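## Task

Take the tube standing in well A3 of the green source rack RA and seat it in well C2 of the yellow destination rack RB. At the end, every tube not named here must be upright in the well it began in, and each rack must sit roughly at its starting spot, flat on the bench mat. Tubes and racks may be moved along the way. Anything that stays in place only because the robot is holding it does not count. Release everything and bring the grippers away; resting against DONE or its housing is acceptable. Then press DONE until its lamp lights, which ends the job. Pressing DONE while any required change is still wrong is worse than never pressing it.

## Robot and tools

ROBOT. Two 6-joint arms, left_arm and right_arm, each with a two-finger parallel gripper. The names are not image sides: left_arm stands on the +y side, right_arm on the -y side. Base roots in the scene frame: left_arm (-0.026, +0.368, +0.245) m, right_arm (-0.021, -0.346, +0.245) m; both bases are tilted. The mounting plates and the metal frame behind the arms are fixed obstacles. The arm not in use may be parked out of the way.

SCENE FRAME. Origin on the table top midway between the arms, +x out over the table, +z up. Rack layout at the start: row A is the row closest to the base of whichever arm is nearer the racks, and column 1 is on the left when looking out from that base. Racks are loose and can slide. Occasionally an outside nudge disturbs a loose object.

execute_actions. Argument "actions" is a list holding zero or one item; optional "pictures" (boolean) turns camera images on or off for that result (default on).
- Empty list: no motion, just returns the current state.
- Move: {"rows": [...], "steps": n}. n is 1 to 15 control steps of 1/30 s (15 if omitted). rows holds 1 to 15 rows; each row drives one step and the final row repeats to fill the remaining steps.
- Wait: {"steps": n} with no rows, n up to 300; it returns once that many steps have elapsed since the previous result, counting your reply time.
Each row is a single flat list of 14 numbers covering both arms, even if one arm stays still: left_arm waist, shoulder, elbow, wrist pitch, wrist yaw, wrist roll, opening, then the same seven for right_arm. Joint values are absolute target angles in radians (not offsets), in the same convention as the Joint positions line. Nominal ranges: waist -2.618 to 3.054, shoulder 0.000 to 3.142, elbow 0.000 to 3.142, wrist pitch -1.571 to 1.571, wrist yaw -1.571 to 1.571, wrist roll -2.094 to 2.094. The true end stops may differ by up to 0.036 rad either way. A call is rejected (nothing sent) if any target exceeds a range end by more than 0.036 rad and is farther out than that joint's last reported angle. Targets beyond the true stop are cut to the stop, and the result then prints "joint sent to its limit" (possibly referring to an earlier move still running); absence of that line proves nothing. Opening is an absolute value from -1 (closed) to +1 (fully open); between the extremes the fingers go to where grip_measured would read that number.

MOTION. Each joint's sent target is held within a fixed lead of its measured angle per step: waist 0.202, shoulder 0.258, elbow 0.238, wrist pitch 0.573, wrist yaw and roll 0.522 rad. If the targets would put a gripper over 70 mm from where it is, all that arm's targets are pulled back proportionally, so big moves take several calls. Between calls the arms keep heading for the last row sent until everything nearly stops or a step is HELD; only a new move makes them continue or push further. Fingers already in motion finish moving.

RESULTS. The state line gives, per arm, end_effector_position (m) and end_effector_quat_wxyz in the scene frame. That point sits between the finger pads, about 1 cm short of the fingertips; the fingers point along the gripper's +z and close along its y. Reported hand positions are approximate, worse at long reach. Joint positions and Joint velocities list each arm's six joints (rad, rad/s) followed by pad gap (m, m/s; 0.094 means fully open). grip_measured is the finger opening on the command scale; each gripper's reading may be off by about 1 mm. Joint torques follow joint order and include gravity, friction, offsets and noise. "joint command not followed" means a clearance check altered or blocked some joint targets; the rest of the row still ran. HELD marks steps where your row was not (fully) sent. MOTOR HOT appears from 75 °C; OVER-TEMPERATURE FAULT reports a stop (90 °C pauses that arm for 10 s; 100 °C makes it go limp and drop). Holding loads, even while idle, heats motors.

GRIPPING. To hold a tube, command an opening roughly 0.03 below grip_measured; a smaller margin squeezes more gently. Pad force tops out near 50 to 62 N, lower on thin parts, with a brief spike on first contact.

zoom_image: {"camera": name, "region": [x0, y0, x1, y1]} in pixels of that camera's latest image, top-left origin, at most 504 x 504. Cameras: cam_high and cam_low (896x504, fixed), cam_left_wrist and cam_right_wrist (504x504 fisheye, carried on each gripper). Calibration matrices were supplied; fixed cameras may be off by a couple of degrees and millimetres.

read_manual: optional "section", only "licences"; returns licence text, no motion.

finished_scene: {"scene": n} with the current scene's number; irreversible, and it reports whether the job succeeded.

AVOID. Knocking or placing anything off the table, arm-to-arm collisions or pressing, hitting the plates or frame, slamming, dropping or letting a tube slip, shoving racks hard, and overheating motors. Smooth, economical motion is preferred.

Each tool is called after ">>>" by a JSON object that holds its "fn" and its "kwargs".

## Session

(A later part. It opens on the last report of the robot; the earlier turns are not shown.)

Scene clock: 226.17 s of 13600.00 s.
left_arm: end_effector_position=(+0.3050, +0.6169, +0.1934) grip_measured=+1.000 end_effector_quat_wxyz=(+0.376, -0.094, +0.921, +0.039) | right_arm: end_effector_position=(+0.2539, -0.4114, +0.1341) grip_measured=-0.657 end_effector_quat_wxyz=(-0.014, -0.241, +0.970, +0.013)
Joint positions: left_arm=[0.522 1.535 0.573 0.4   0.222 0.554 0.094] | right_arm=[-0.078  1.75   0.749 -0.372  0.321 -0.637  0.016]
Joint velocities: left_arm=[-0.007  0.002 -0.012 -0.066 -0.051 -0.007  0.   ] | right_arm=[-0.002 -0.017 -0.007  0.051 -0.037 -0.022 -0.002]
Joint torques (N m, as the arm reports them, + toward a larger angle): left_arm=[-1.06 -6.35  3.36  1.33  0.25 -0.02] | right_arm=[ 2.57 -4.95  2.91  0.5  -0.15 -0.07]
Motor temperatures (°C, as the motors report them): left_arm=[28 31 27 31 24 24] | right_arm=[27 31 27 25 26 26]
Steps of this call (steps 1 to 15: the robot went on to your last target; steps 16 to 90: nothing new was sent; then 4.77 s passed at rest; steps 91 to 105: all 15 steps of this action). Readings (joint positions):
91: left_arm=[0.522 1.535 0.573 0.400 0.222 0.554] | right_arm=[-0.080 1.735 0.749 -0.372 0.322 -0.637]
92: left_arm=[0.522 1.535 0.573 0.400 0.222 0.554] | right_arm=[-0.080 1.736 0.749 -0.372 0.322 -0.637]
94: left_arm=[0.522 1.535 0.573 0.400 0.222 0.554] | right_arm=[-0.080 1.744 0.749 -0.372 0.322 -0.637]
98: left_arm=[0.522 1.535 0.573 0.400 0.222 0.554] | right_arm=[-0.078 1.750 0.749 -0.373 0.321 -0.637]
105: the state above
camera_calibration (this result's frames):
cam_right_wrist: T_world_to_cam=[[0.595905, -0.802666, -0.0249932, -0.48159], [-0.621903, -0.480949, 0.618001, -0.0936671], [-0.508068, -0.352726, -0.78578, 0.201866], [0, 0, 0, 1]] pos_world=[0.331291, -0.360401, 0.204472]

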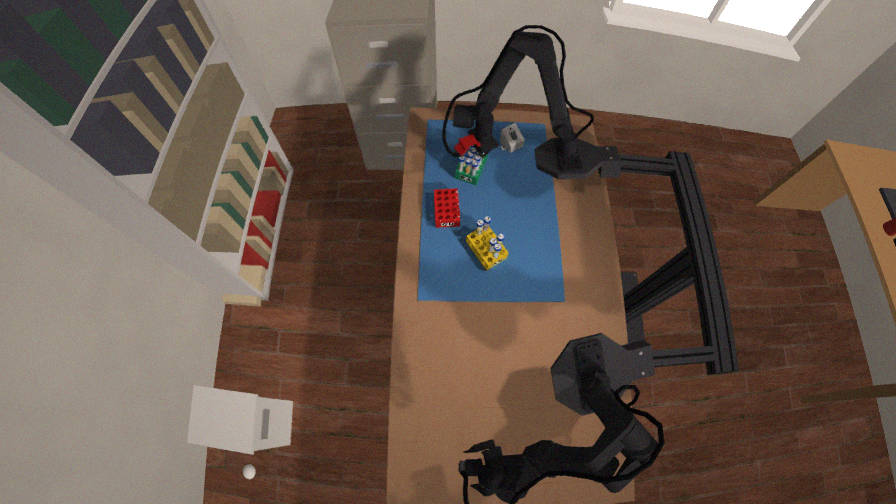

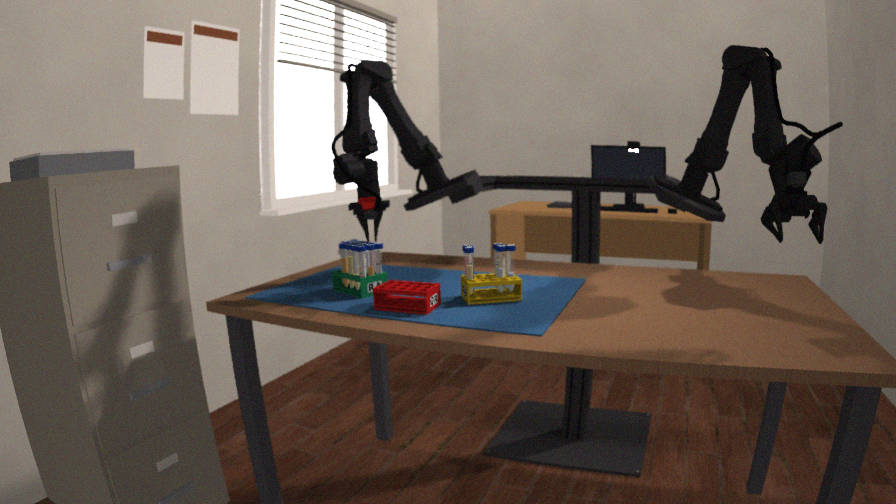

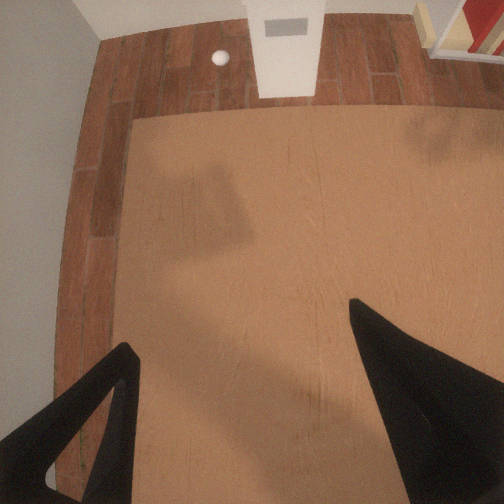

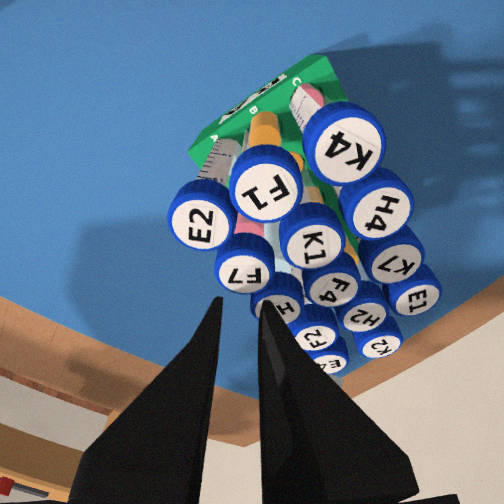

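>>> {"fn": "execute_actions", "kwargs": {"actions": [{"rows":[[0.522,1.535,0.573,0.4,0.222,0.554,1,-0.078,1.74,0.74,-0.372,0.312,-0.643,-0.66],[0.522,1.535,0.573,0.4,0.222,0.554,1,-0.078,1.72,0.74,-0.375,0.312,-0.643,-0.66],[0.522,1.535,0.573,0.4,0.222,0.554,1,-0.078,1.708,0.74,-0.375,0.312,-0.643,-0.66],[0.522,1.535,0.573,0.4,0.222,0.554,1,-0.078,1.70,0.74,-0.375,0.312,-0.643,-0.66],[0.522,1.535,0.573,0.4,0.222,0.554,1,-0.082,1.697,0.74,-0.365,0.312,-0.643,-0.66],[0.522,1.535,0.573,0.4,0.222,0.554,1,-0.088,1.697,0.74,-0.35,0.312,-0.643,-0.62],[0.522,1.535,0.573,0.4,0.222,0.554,1,-0.095,1.697,0.74,-0.34,0.312,-0.643,-0.58],[0.522,1.535,0.573,0.4,0.222,0.554,1,-0.102,1.697,0.74,-0.335,0.312,-0.643,-0.54],[0.522,1.535,0.573,0.4,0.222,0.554,1,-0.109,1.72,0.74,-0.335,0.312,-0.643,-0.5],[0.522,1.535,0.573,0.4,0.222,0.554,1,-0.115,1.735,0.74,-0.335,0.312,-0.643,-0.5],[0.522,1.535,0.573,0.4,0.222,0.554,1,-0.119,1.742,0.74,-0.335,0.312,-0.643,-0.5]]}], "pictures": false}}

>>> {"fn": "execute_actions", "kwargs": {"actions": [{"steps":10}]}}

>>> {"fn": "zoom_image", "kwargs": {"camera": "cam_right_wrist", "region": [160, 200, 360, 400]}}

Scene clock: 238.73 s of 13600.00 s.
left_arm: end_effector_position=(+0.3050, +0.6169, +0.1934) grip_measured=+1.000 end_effector_quat_wxyz=(+0.376, -0.094, +0.921, +0.039) | right_arm: end_effector_position=(+0.2608, -0.4262, +0.1373) grip_measured=-0.502 end_effector_quat_wxyz=(+0.001, -0.215, +0.977, +0.002)
Joint positions: left_arm=[0.522 1.535 0.573 0.4   0.222 0.554 0.094] | right_arm=[-0.116  1.721  0.749 -0.349  0.321 -0.637  0.023]
Joint velocities: left_arm=[ 0.002 -0.002  0.002 -0.007 -0.022  0.007  0.   ] | right_arm=[ 0.007 -0.002 -0.007 -0.11  -0.022  0.007 -0.   ]
Joint torques (N m, as the arm reports them, + toward a larger angle): left_arm=[-1.05 -6.36  3.35  1.33  0.24 -0.02] | right_arm=[ 1.85 -5.75  3.05  0.74 -0.13 -0.09]
Motor temperatures (°C, as the motors report them): left_arm=[28 31 27 31 24 24] | right_arm=[27 31 27 25 26 26]
Steps of this call (steps 1 to 15: the robot went on to your last target; steps 16 to 90: nothing new was sent; then 9.07 s passed at rest; steps 91 to 105: all 15 steps of this action). Readings (joint positions):
91: left_arm=[0.522 1.535 0.573 0.400 0.222 0.554] | right_arm=[-0.078 1.750 0.749 -0.372 0.321 -0.637]
92: left_arm=[0.522 1.535 0.573 0.400 0.222 0.554] | right_arm=[-0.078 1.750 0.749 -0.372 0.321 -0.637]
94: left_arm=[0.522 1.535 0.573 0.400 0.222 0.554] | right_arm=[-0.078 1.743 0.749 -0.373 0.321 -0.637]
98: left_arm=[0.522 1.535 0.573 0.400 0.222 0.554] | right_arm=[-0.084 1.721 0.749 -0.364 0.321 -0.637]
105: the state above

Scene clock: 239.07 s of 13600.00 s.
left_arm: end_effector_position=(+0.3050, +0.6169, +0.1934) grip_measured=+1.000 end_effector_quat_wxyz=(+0.376, -0.094, +0.921, +0.039) | right_arm: end_effector_position=(+0.2613, -0.4263, +0.1373) grip_measured=-0.502 end_effector_quat_wxyz=(+0.002, -0.215, +0.977, +0.001)
Joint positions: left_arm=[0.522 1.535 0.573 0.4   0.222 0.554 0.094] | right_arm=[-0.116  1.721  0.749 -0.347  0.321 -0.637  0.023]
Joint velocities: left_arm=[-0.017  0.002 -0.017 -0.037  0.007  0.037  0.   ] | right_arm=[-0.027 -0.027 -0.007 -0.051 -0.022 -0.037 -0.001]
Joint torques (N m, as the arm reports them, + toward a larger angle): left_arm=[-1.07 -6.35  3.32  1.32  0.25 -0.01] | right_arm=[ 1.9  -5.8   3.03  0.77 -0.14 -0.08]
Motor temperatures (°C, as the motors report them): left_arm=[28 31 27 31 24 24] | right_arm=[27 31 27 25 26 26]
Steps of this call (steps 1 to 10: the robot went on to your last target). Readings (joint positions):
1: left_arm=[0.522 1.535 0.573 0.400 0.222 0.554] | right_arm=[-0.116 1.721 0.749 -0.349 0.321 -0.637]
2: left_arm=[0.522 1.535 0.573 0.400 0.222 0.554] | right_arm=[-0.116 1.721 0.749 -0.349 0.321 -0.637]
4: left_arm=[0.522 1.535 0.573 0.400 0.222 0.554] | right_arm=[-0.116 1.721 0.749 -0.348 0.321 -0.637]
8: left_arm=[0.522 1.535 0.573 0.400 0.222 0.554] | right_arm=[-0.116 1.721 0.749 -0.348 0.321 -0.637]
10: the state above
camera_calibration (this result's frames):
cam_right_wrist: T_world_to_cam=[[0.553213, -0.832989, 0.0091509, -0.504329], [-0.668543, -0.437393, 0.601446, -0.0651623], [-0.496996, -0.338846, -0.798861, 0.207684], [0, 0, 0, 1]] pos_world=[0.338656, -0.37823, 0.209718]

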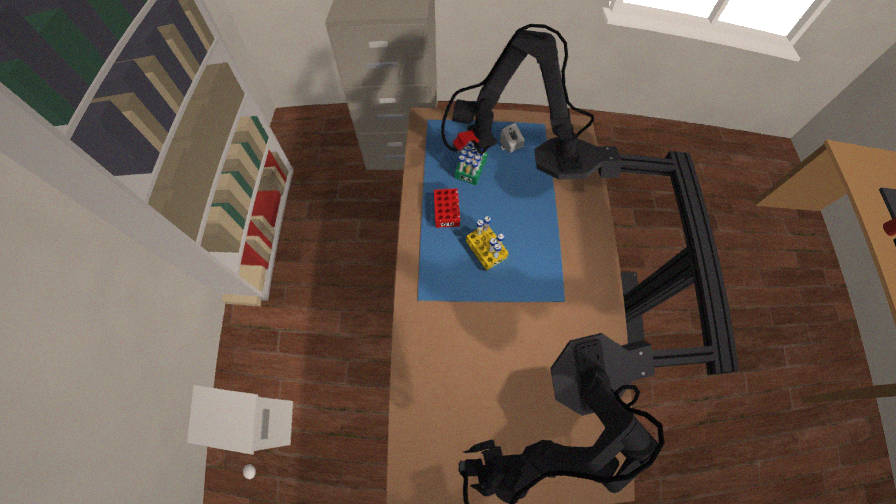

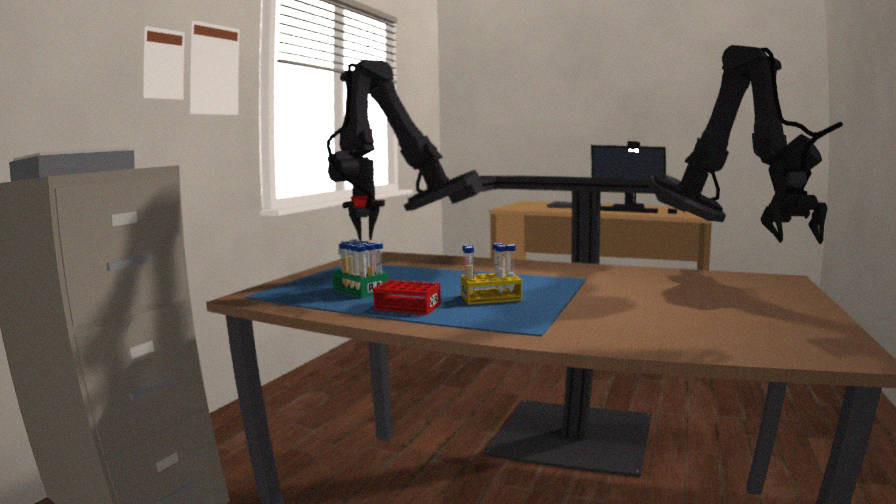

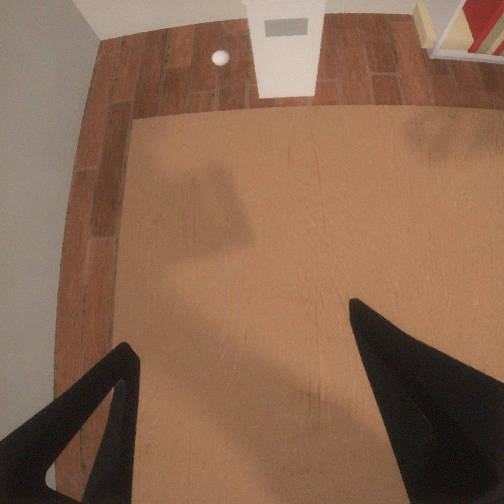

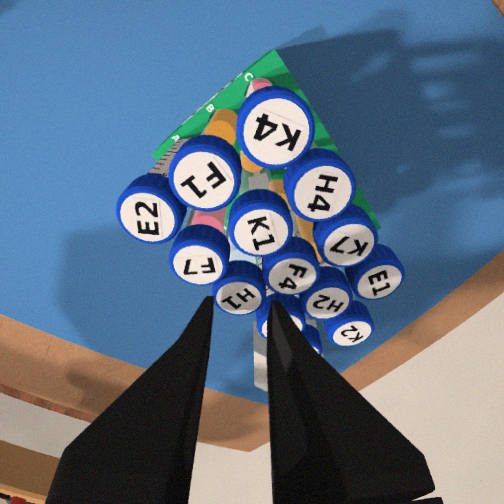

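Region (160, 200, 360, 400) of cam_right_wrist's 504x504 image, scaled by 2.520, with more detail than that image has.

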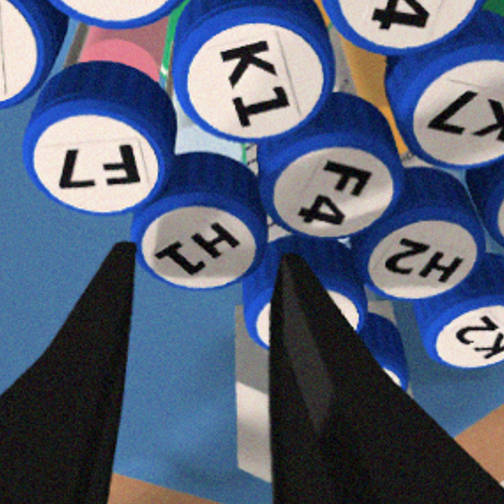

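>>> {"fn": "execute_actions", "kwargs": {"actions": [{"rows":[[0.522,1.535,0.573,0.4,0.222,0.554,1,-0.117,1.742,0.74,-0.325,0.305,-0.643,-0.495],[0.522,1.535,0.573,0.4,0.222,0.554,1,-0.117,1.745,0.74,-0.317,0.302,-0.643,-0.495],[0.522,1.535,0.573,0.4,0.222,0.554,1,-0.117,1.748,0.74,-0.317,0.302,-0.643,-0.495],[0.522,1.535,0.573,0.4,0.222,0.554,1,-0.117,1.75,0.74,-0.317,0.302,-0.643,-0.495]]}], "pictures": false}}

>>> {"fn": "execute_actions", "kwargs": {"actions": [{"steps":8}]}}

>>> {"fn": "zoom_image", "kwargs": {"camera": "cam_right_wrist", "region": [160, 200, 360, 400]}}

Scene clock: 249.83 s of 13600.00 s.
left_arm: end_effector_position=(+0.3050, +0.6169, +0.1934) grip_measured=+1.000 end_effector_quat_wxyz=(+0.376, -0.094, +0.921, +0.039) | right_arm: end_effector_position=(+0.2629, -0.4244, +0.1340) grip_measured=-0.497 end_effector_quat_wxyz=(+0.005, -0.215, +0.977, +0.003)
Joint positions: left_arm=[0.522 1.535 0.573 0.4   0.222 0.554 0.094] | right_arm=[-0.116  1.735  0.749 -0.33   0.315 -0.637  0.024]
Joint velocities: left_arm=[ 0.002 -0.007 -0.002 -0.066  0.037 -0.051  0.   ] | right_arm=[-0.012  0.007 -0.007 -0.022 -0.066 -0.007  0.   ]
Joint torques (N m, as the arm reports them, + toward a larger angle): left_arm=[-1.06 -6.37  3.31  1.33  0.24 -0.01] | right_arm=[ 2.08 -6.39  3.01  0.76 -0.2  -0.07]
Motor temperatures (°C, as the motors report them): left_arm=[28 31 27 31 24 24] | right_arm=[27 30 27 25 26 26]
Steps of this call (steps 1 to 15: the robot went on to your last target; steps 16 to 90: nothing new was sent; then 7.27 s passed at rest; steps 91 to 105: all 15 steps of this action). Readings (joint positions):
91: left_arm=[0.522 1.535 0.573 0.400 0.222 0.554] | right_arm=[-0.116 1.721 0.749 -0.346 0.320 -0.637]
92: left_arm=[0.522 1.535 0.573 0.400 0.222 0.554] | right_arm=[-0.116 1.721 0.749 -0.344 0.319 -0.637]
94: left_arm=[0.522 1.535 0.573 0.400 0.222 0.554] | right_arm=[-0.116 1.724 0.749 -0.337 0.318 -0.637]
98: left_arm=[0.522 1.535 0.573 0.400 0.222 0.554] | right_arm=[-0.116 1.734 0.749 -0.333 0.316 -0.637]
105: the state above

Scene clock: 250.10 s of 13600.00 s.
left_arm: end_effector_position=(+0.3050, +0.6169, +0.1934) grip_measured=+1.000 end_effector_quat_wxyz=(+0.376, -0.094, +0.921, +0.039) | right_arm: end_effector_position=(+0.2631, -0.4245, +0.1340) grip_measured=-0.497 end_effector_quat_wxyz=(+0.005, -0.214, +0.977, +0.003)
Joint positions: left_arm=[0.522 1.535 0.573 0.4   0.222 0.554 0.094] | right_arm=[-0.116  1.735  0.749 -0.329  0.315 -0.637  0.024]
Joint velocities: left_arm=[ 0.002 -0.012 -0.012 -0.081 -0.051  0.051  0.   ] | right_arm=[-0.007  0.002  0.012 -0.007 -0.037  0.11   0.   ]
Joint torques (N m, as the arm reports them, + toward a larger angle): left_arm=[-1.11 -6.39  3.36  1.32  0.25 -0.01] | right_arm=[ 2.06 -6.39  3.01  0.77 -0.18 -0.05]
Motor temperatures (°C, as the motors report them): left_arm=[28 31 27 31 24 24] | right_arm=[27 30 27 25 26 26]
Steps of this call (steps 1 to 8: the robot went on to your last target). Readings (joint positions):
1: left_arm=[0.522 1.535 0.573 0.400 0.222 0.554] | right_arm=[-0.116 1.735 0.749 -0.330 0.315 -0.637]
2: left_arm=[0.522 1.535 0.573 0.400 0.222 0.554] | right_arm=[-0.116 1.735 0.749 -0.330 0.315 -0.637]
4: left_arm=[0.522 1.535 0.573 0.400 0.222 0.554] | right_arm=[-0.116 1.735 0.749 -0.329 0.315 -0.637]
8: the state above
camera_calibration (this result's frames):
cam_right_wrist: T_world_to_cam=[[0.552186, -0.833688, 0.00741714, -0.503528], [-0.671924, -0.439741, 0.595941, -0.0605775], [-0.493567, -0.334054, -0.802994, 0.208297], [0, 0, 0, 1]] pos_world=[0.340146, -0.376841, 0.207097]

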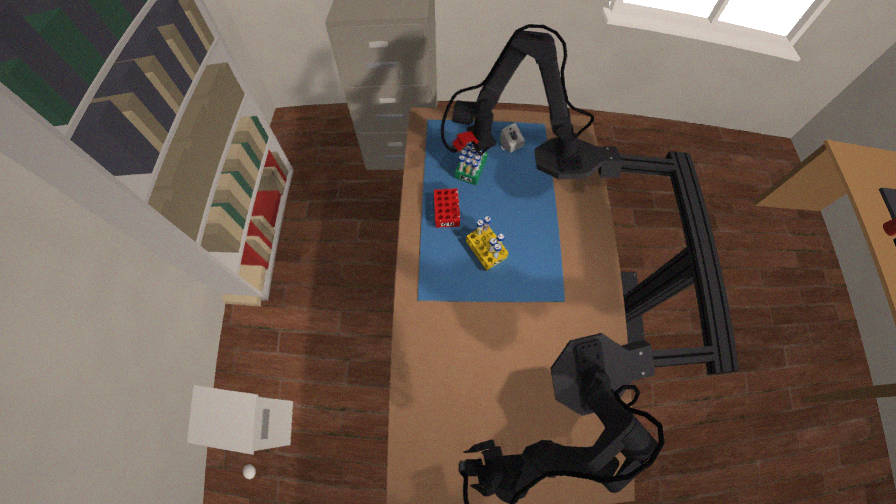

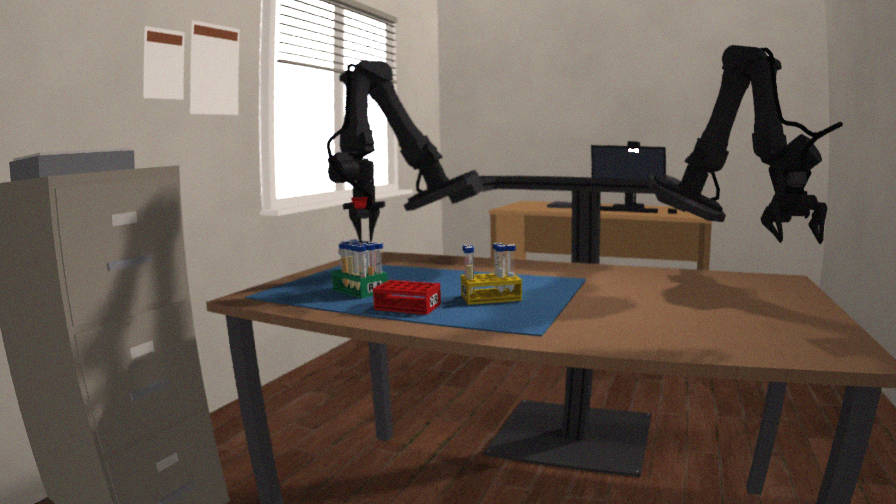

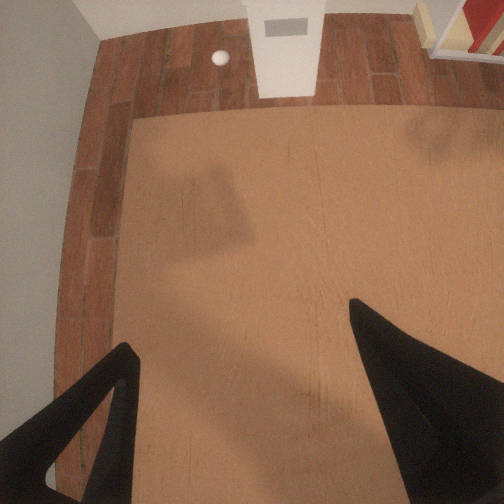

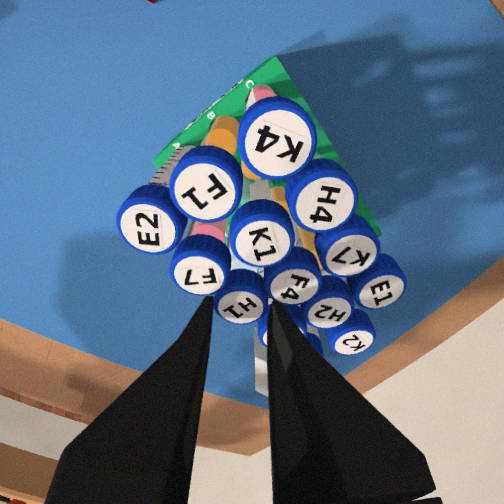

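Region (160, 200, 360, 400) of cam_right_wrist's 504x504 image, scaled by 2.520, with more detail than that image has.

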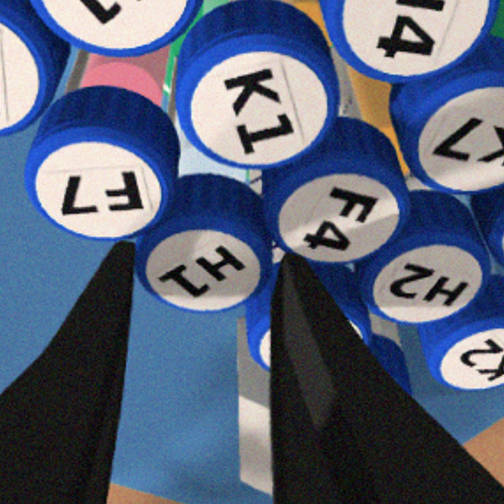

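>>> {"fn": "execute_actions", "kwargs": {"actions": [{"rows":[[0.522,1.535,0.573,0.4,0.222,0.554,1,-0.119,1.755,0.74,-0.315,0.31,-0.643,-0.495],[0.522,1.535,0.573,0.4,0.222,0.554,1,-0.119,1.759,0.74,-0.312,0.31,-0.643,-0.495],[0.522,1.535,0.573,0.4,0.222,0.554,1,-0.119,1.762,0.74,-0.309,0.31,-0.643,-0.495],[0.522,1.535,0.573,0.4,0.222,0.554,1,-0.119,1.765,0.74,-0.306,0.31,-0.643,-0.495],[0.522,1.535,0.573,0.4,0.222,0.554,1,-0.119,1.768,0.74,-0.306,0.31,-0.643,-0.495],[0.522,1.535,0.573,0.4,0.222,0.554,1,-0.119,1.77,0.74,-0.306,0.31,-0.643,-0.495],[0.522,1.535,0.573,0.4,0.222,0.554,1,-0.119,1.772,0.74,-0.306,0.31,-0.643,-0.495]]}]}}

>>> {"fn": "zoom_image", "kwargs": {"camera": "cam_right_wrist", "region": [160, 200, 360, 400]}}

Scene clock: 255.97 s of 13600.00 s.
left_arm: end_effector_position=(+0.3050, +0.6169, +0.1934) grip_measured=+1.000 end_effector_quat_wxyz=(+0.376, -0.094, +0.921, +0.039) | right_arm: end_effector_position=(+0.2639, -0.4243, +0.1331) grip_measured=-0.497 end_effector_quat_wxyz=(+0.006, -0.214, +0.977, +0.003)
Joint positions: left_arm=[0.522 1.535 0.573 0.4   0.222 0.554 0.094] | right_arm=[-0.116  1.739  0.749 -0.323  0.315 -0.637  0.024]
Joint velocities: left_arm=[-0.032  0.012  0.007 -0.037  0.081 -0.007  0.   ] | right_arm=[ 0.007  0.002  0.022 -0.051 -0.066 -0.007 -0.001]
Joint torques (N m, as the arm reports them, + toward a larger angle): left_arm=[-1.08 -6.39  3.38  1.34  0.25 -0.01] | right_arm=[ 1.97 -4.8   2.94  0.83 -0.1  -0.06]
Motor temperatures (°C, as the motors report them): left_arm=[28 31 27 31 24 24] | right_arm=[27 30 27 25 26 26]
Steps of this call (steps 1 to 15: the robot went on to your last target; steps 16 to 90: nothing new was sent; then 2.37 s passed at rest; steps 91 to 105: all 15 steps of this action). Readings (joint positions):
91: left_arm=[0.522 1.535 0.573 0.400 0.222 0.554] | right_arm=[-0.116 1.735 0.749 -0.329 0.315 -0.637]
92: left_arm=[0.522 1.535 0.573 0.400 0.222 0.554] | right_arm=[-0.116 1.735 0.749 -0.328 0.315 -0.637]
94: left_arm=[0.522 1.535 0.573 0.400 0.222 0.554] | right_arm=[-0.116 1.736 0.749 -0.325 0.315 -0.637]
98: left_arm=[0.522 1.535 0.573 0.400 0.222 0.554] | right_arm=[-0.116 1.739 0.749 -0.323 0.315 -0.637]
105: the state above
camera_calibration (this result's frames):
cam_right_wrist: T_world_to_cam=[[0.551455, -0.834154, 0.00920933, -0.504091], [-0.673774, -0.438865, 0.594496, -0.0584065], [-0.49186, -0.334043, -0.804046, 0.207728], [0, 0, 0, 1]] pos_world=[0.340804, -0.376732, 0.206388]

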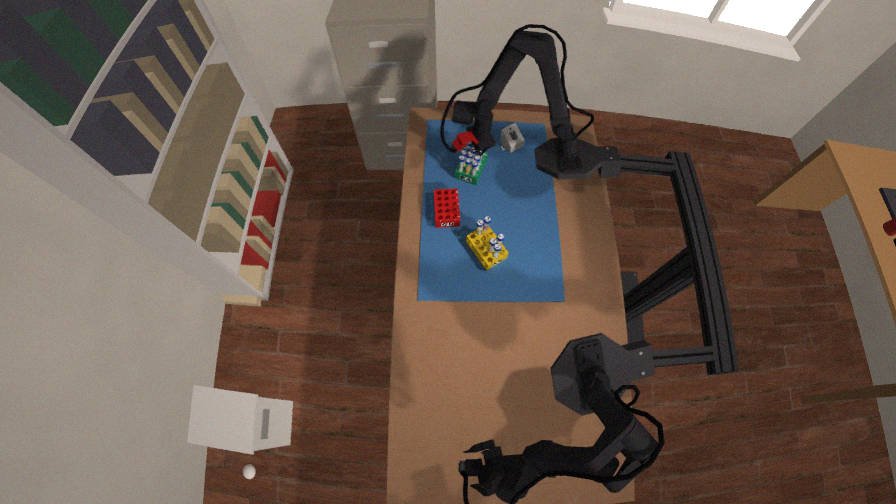

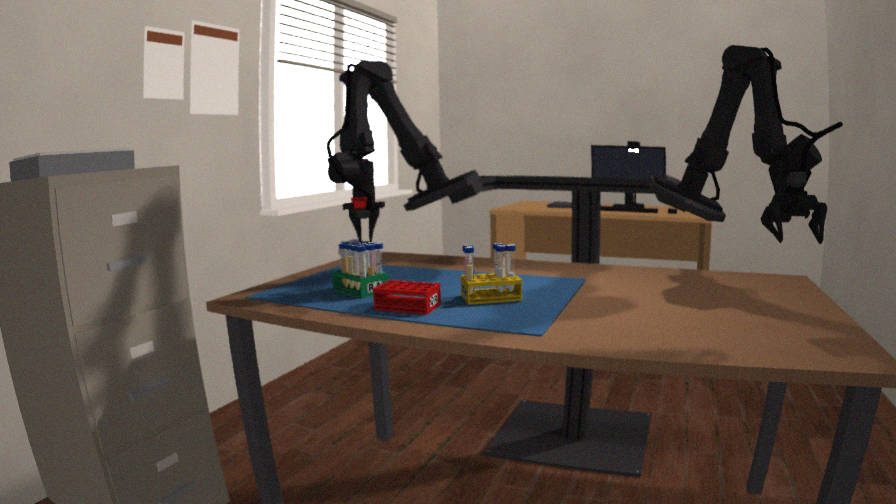

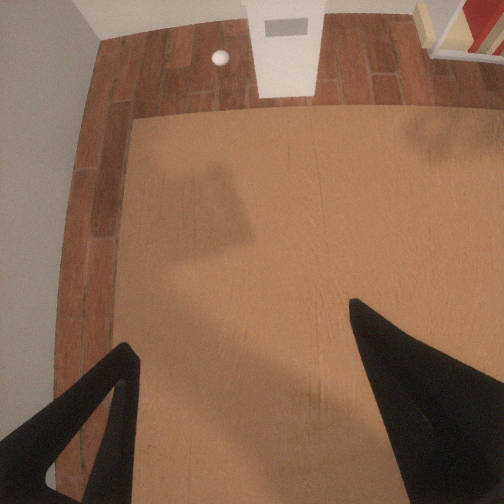

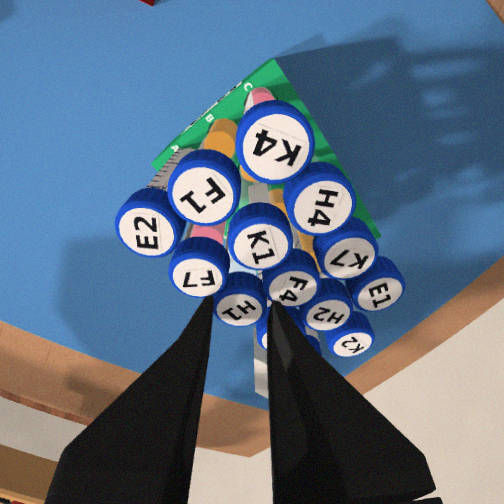

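Region (160, 200, 360, 400) of cam_right_wrist's 504x504 image, scaled by 2.520, with more detail than that image has.

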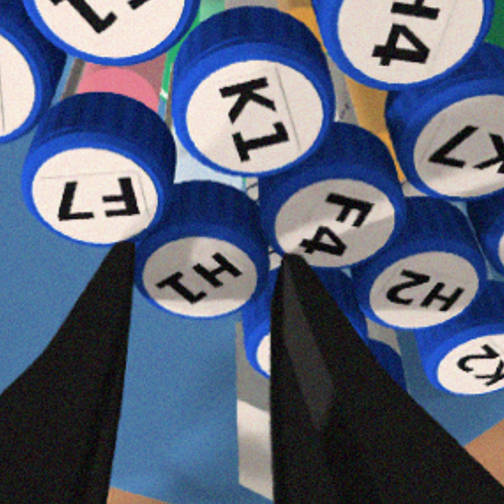

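>>> {"fn": "execute_actions", "kwargs": {"actions": [{"rows":[[0.522,1.535,0.573,0.4,0.222,0.554,1,-0.119,1.775,0.74,-0.30,0.31,-0.643,-0.495],[0.522,1.535,0.573,0.4,0.222,0.554,1,-0.119,1.775,0.74,-0.29,0.31,-0.643,-0.495],[0.522,1.535,0.573,0.4,0.222,0.554,1,-0.119,1.775,0.74,-0.285,0.31,-0.643,-0.495]]}]}}

>>> {"fn": "zoom_image", "kwargs": {"camera": "cam_right_wrist", "region": [160, 200, 360, 400]}}

Scene clock: 260.50 s of 13600.00 s.
left_arm: end_effector_position=(+0.3050, +0.6169, +0.1934) grip_measured=+1.000 end_effector_quat_wxyz=(+0.376, -0.094, +0.921, +0.039) | right_arm: end_effector_position=(+0.2677, -0.4251, +0.1332) grip_measured=-0.497 end_effector_quat_wxyz=(+0.013, -0.212, +0.977, -0.000)
Joint positions: left_arm=[0.522 1.535 0.573 0.4   0.222 0.554 0.094] | right_arm=[-0.116  1.739  0.749 -0.307  0.315 -0.637  0.024]
Joint velocities: left_arm=[ 0.012  0.002 -0.012 -0.007  0.051  0.007  0.   ] | right_arm=[-0.002  0.002  0.002  0.007  0.007  0.022 -0.001]
Joint torques (N m, as the arm reports them, + toward a larger angle): left_arm=[-1.08 -6.38  3.36  1.32  0.24 -0.01] | right_arm=[ 1.92 -4.49  3.06  0.91 -0.11 -0.06]
Motor temperatures (°C, as the motors report them): left_arm=[28 31 27 31 24 24] | right_arm=[27 30 27 25 26 26]
Steps of this call (steps 1 to 15: the robot went on to your last target; steps 16 to 90: nothing new was sent; then 1.03 s passed at rest; steps 91 to 105: all 15 steps of this action). Readings (joint positions):
91: left_arm=[0.522 1.535 0.573 0.400 0.222 0.554] | right_arm=[-0.116 1.739 0.749 -0.323 0.315 -0.637]
92: left_arm=[0.522 1.535 0.573 0.400 0.222 0.554] | right_arm=[-0.116 1.739 0.749 -0.321 0.315 -0.637]
94: left_arm=[0.522 1.535 0.573 0.400 0.222 0.554] | right_arm=[-0.116 1.739 0.749 -0.315 0.315 -0.637]
98: left_arm=[0.522 1.535 0.573 0.400 0.222 0.554] | right_arm=[-0.116 1.739 0.749 -0.307 0.315 -0.637]
105: the state above
camera_calibration (this result's frames):
cam_right_wrist: T_world_to_cam=[[0.546965, -0.836918, 0.0199288, -0.508228], [-0.684783, -0.43359, 0.585724, -0.0499013], [-0.481562, -0.334017, -0.810266, 0.207446], [0, 0, 0, 1]] pos_world=[0.34371, -0.377692, 0.207443]

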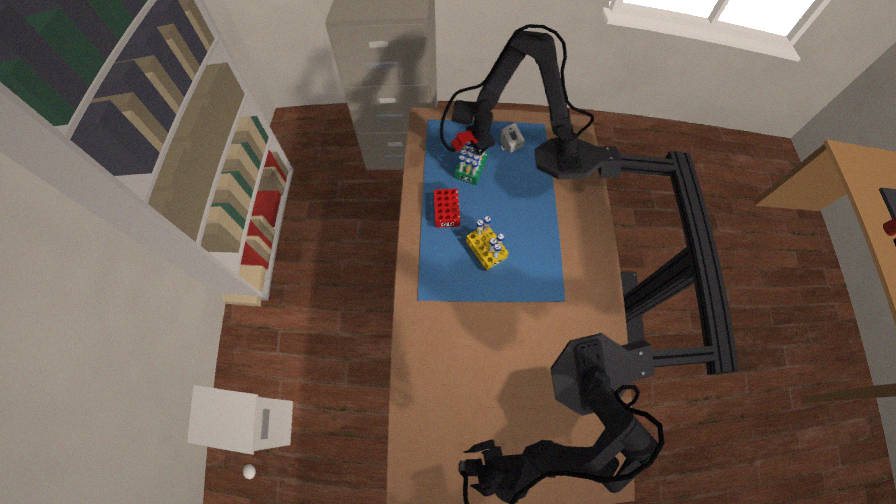

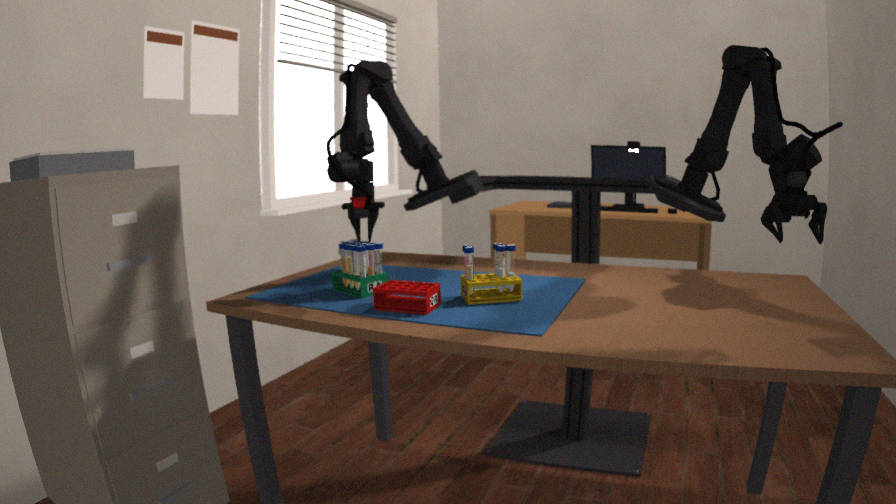

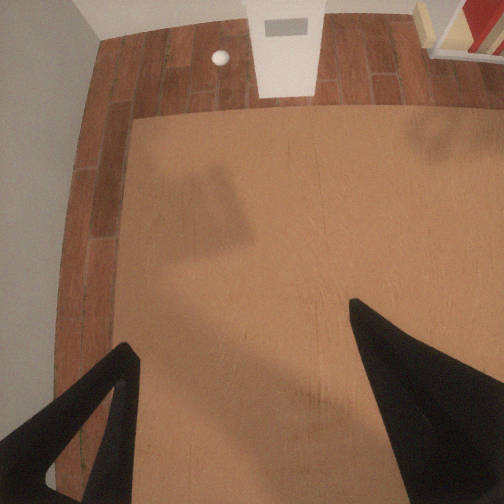

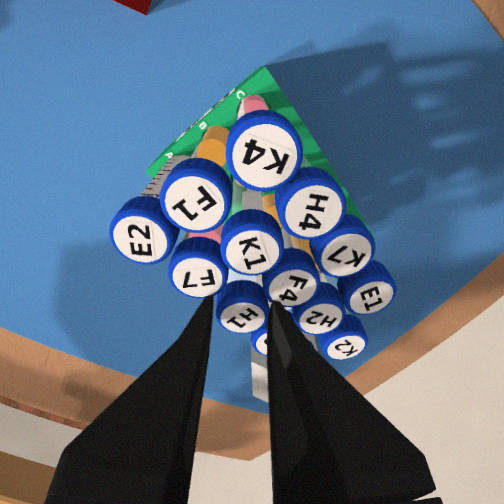

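Region (160, 200, 360, 400) of cam_right_wrist's 504x504 image, scaled by 2.520, with more detail than that image has.

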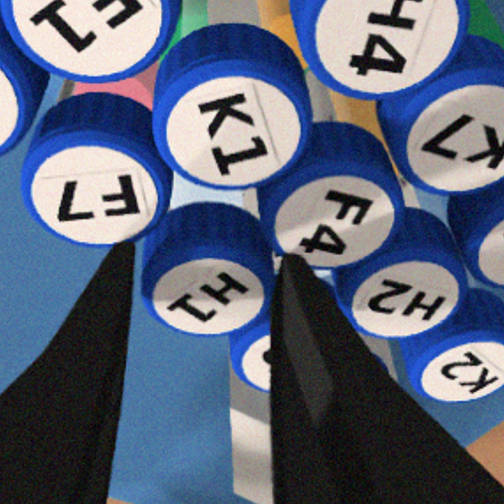

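>>> {"fn": "execute_actions", "kwargs": {"actions": [{"rows":[[0.522,1.535,0.573,0.4,0.222,0.554,1,-0.119,1.74,0.74,-0.30,0.315,-0.643,-0.495],[0.522,1.535,0.573,0.4,0.222,0.554,1,-0.119,1.715,0.74,-0.30,0.315,-0.643,-0.495],[0.522,1.535,0.573,0.4,0.222,0.554,1,-0.119,1.704,0.74,-0.30,0.315,-0.643,-0.495],[0.522,1.535,0.573,0.4,0.222,0.554,1,-0.119,1.704,0.74,-0.30,0.315,-0.643,-0.495],[0.522,1.535,0.573,0.4,0.222,0.554,1,-0.119,1.704,0.74,-0.32,0.325,-0.643,-0.495],[0.522,1.535,0.573,0.4,0.222,0.554,1,-0.119,1.704,0.74,-0.334,0.333,-0.643,-0.495]]}], "pictures": false}}

>>> {"fn": "execute_actions", "kwargs": {"actions": [{"steps":8}]}}

>>> {"fn": "zoom_image", "kwargs": {"camera": "cam_right_wrist", "region": [160, 200, 360, 400]}}

Scene clock: 271.90 s of 13600.00 s.
left_arm: end_effector_position=(+0.3050, +0.6169, +0.1934) grip_measured=+1.000 end_effector_quat_wxyz=(+0.376, -0.094, +0.921, +0.039) | right_arm: end_effector_position=(+0.2660, -0.4279, +0.1355) grip_measured=-0.497 end_effector_quat_wxyz=(+0.009, -0.212, +0.977, -0.006)
Joint positions: left_arm=[0.522 1.535 0.573 0.4   0.222 0.554 0.094] | right_arm=[-0.116  1.729  0.749 -0.32   0.328 -0.637  0.024]
Joint velocities: left_arm=[ 0.002 -0.002 -0.012 -0.037 -0.007  0.022  0.   ] | right_arm=[ 0.002 -0.012  0.002 -0.051 -0.037 -0.037 -0.001]
Joint torques (N m, as the arm reports them, + toward a larger angle): left_arm=[-1.05 -6.38  3.35  1.33  0.24  0.  ] | right_arm=[ 1.89 -9.99  3.11  0.52  0.04 -0.09]
Motor temperatures (°C, as the motors report them): left_arm=[28 31 27 32 24 24] | right_arm=[27 30 27 25 26 26]
Steps of this call (steps 1 to 15: the robot went on to your last target; steps 16 to 90: nothing new was sent; then 7.90 s passed at rest; steps 91 to 105: all 15 steps of this action). Readings (joint positions):
91: left_arm=[0.522 1.535 0.573 0.400 0.222 0.554] | right_arm=[-0.116 1.739 0.749 -0.307 0.315 -0.637]
92: left_arm=[0.522 1.535 0.573 0.400 0.222 0.554] | right_arm=[-0.116 1.737 0.749 -0.307 0.315 -0.637]
94: left_arm=[0.522 1.535 0.573 0.400 0.222 0.554] | right_arm=[-0.116 1.733 0.749 -0.307 0.315 -0.637]
98: left_arm=[0.522 1.535 0.573 0.400 0.222 0.554] | right_arm=[-0.116 1.729 0.749 -0.312 0.322 -0.637]
105: the state above

Scene clock: 272.17 s of 13600.00 s.
left_arm: end_effector_position=(+0.3050, +0.6169, +0.1934) grip_measured=+1.000 end_effector_quat_wxyz=(+0.376, -0.094, +0.921, +0.039) | right_arm: end_effector_position=(+0.2656, -0.4281, +0.1355) grip_measured=-0.497 end_effector_quat_wxyz=(+0.009, -0.212, +0.977, -0.006)
Joint positions: left_arm=[0.522 1.535 0.573 0.4   0.222 0.554 0.094] | right_arm=[-0.116  1.729  0.749 -0.321  0.329 -0.637  0.024]
Joint velocities: left_arm=[-0.002 -0.002  0.007 -0.066 -0.051  0.022  0.   ] | right_arm=[-0.002 -0.012 -0.012  0.022  0.022 -0.037 -0.001]
Joint torques (N m, as the arm reports them, + toward a larger angle): left_arm=[-1.06 -6.39  3.35  1.32  0.24 -0.01] | right_arm=[  1.9  -10.05   3.01   0.51   0.03  -0.08]
Motor temperatures (°C, as the motors report them): left_arm=[28 31 27 32 24 24] | right_arm=[27 30 27 25 26 26]
Steps of this call (steps 1 to 8: the robot went on to your last target). Readings (joint positions):
1: left_arm=[0.522 1.535 0.573 0.400 0.222 0.554] | right_arm=[-0.116 1.729 0.749 -0.320 0.328 -0.637]
2: left_arm=[0.522 1.535 0.573 0.400 0.222 0.554] | right_arm=[-0.116 1.729 0.749 -0.320 0.328 -0.637]
4: left_arm=[0.522 1.535 0.573 0.400 0.222 0.554] | right_arm=[-0.116 1.729 0.749 -0.321 0.329 -0.637]
8: the state above
camera_calibration (this result's frames):
cam_right_wrist: T_world_to_cam=[[0.548088, -0.835991, 0.0268058, -0.510434], [-0.680041, -0.426729, 0.596193, -0.0536351], [-0.486973, -0.344996, -0.802394, 0.202982], [0, 0, 0, 1]] pos_world=[0.342135, -0.379578, 0.208531]

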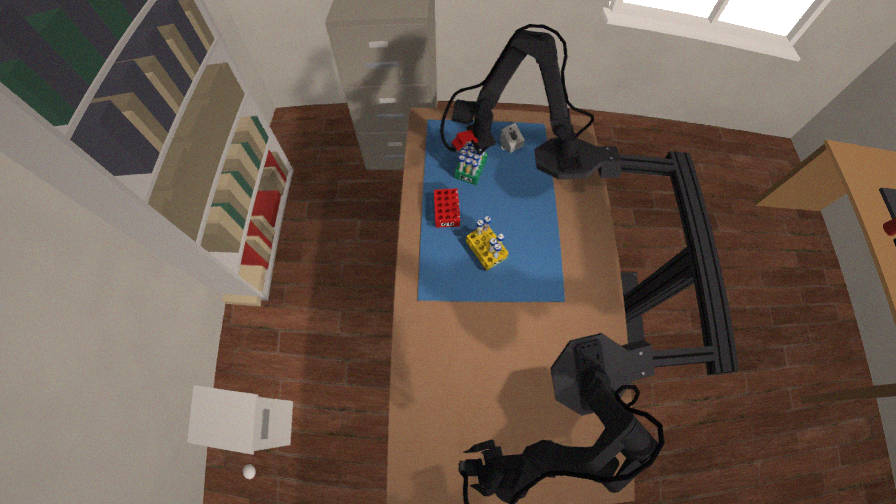

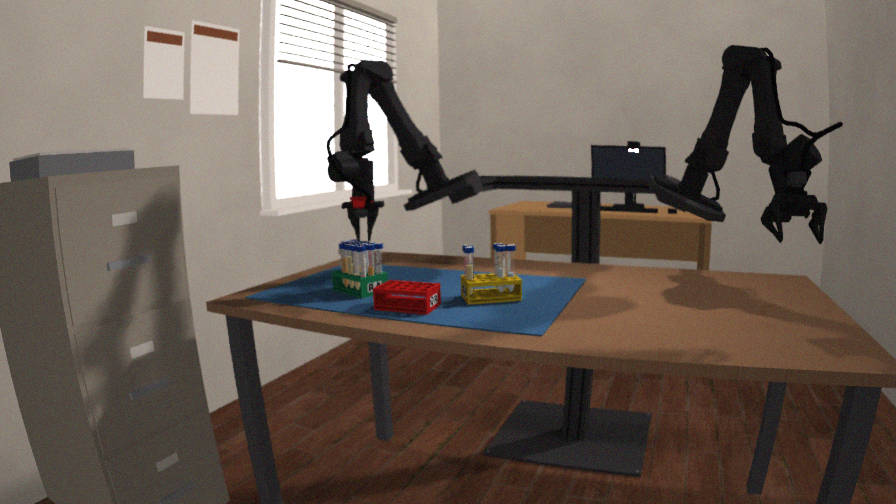

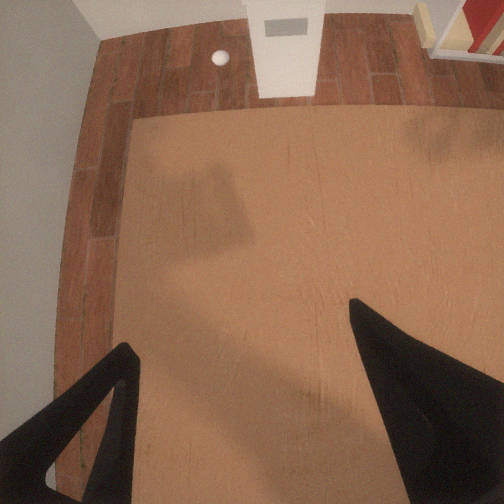

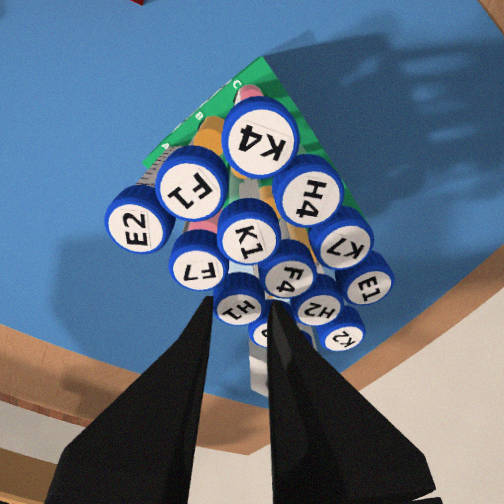

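Region (160, 200, 360, 400) of cam_right_wrist's 504x504 image, scaled by 2.520, with more detail than that image has.

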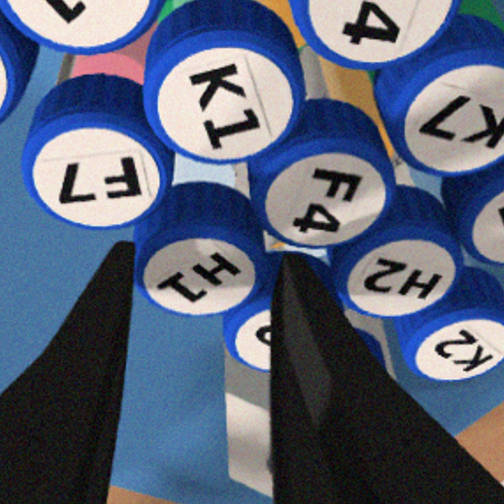

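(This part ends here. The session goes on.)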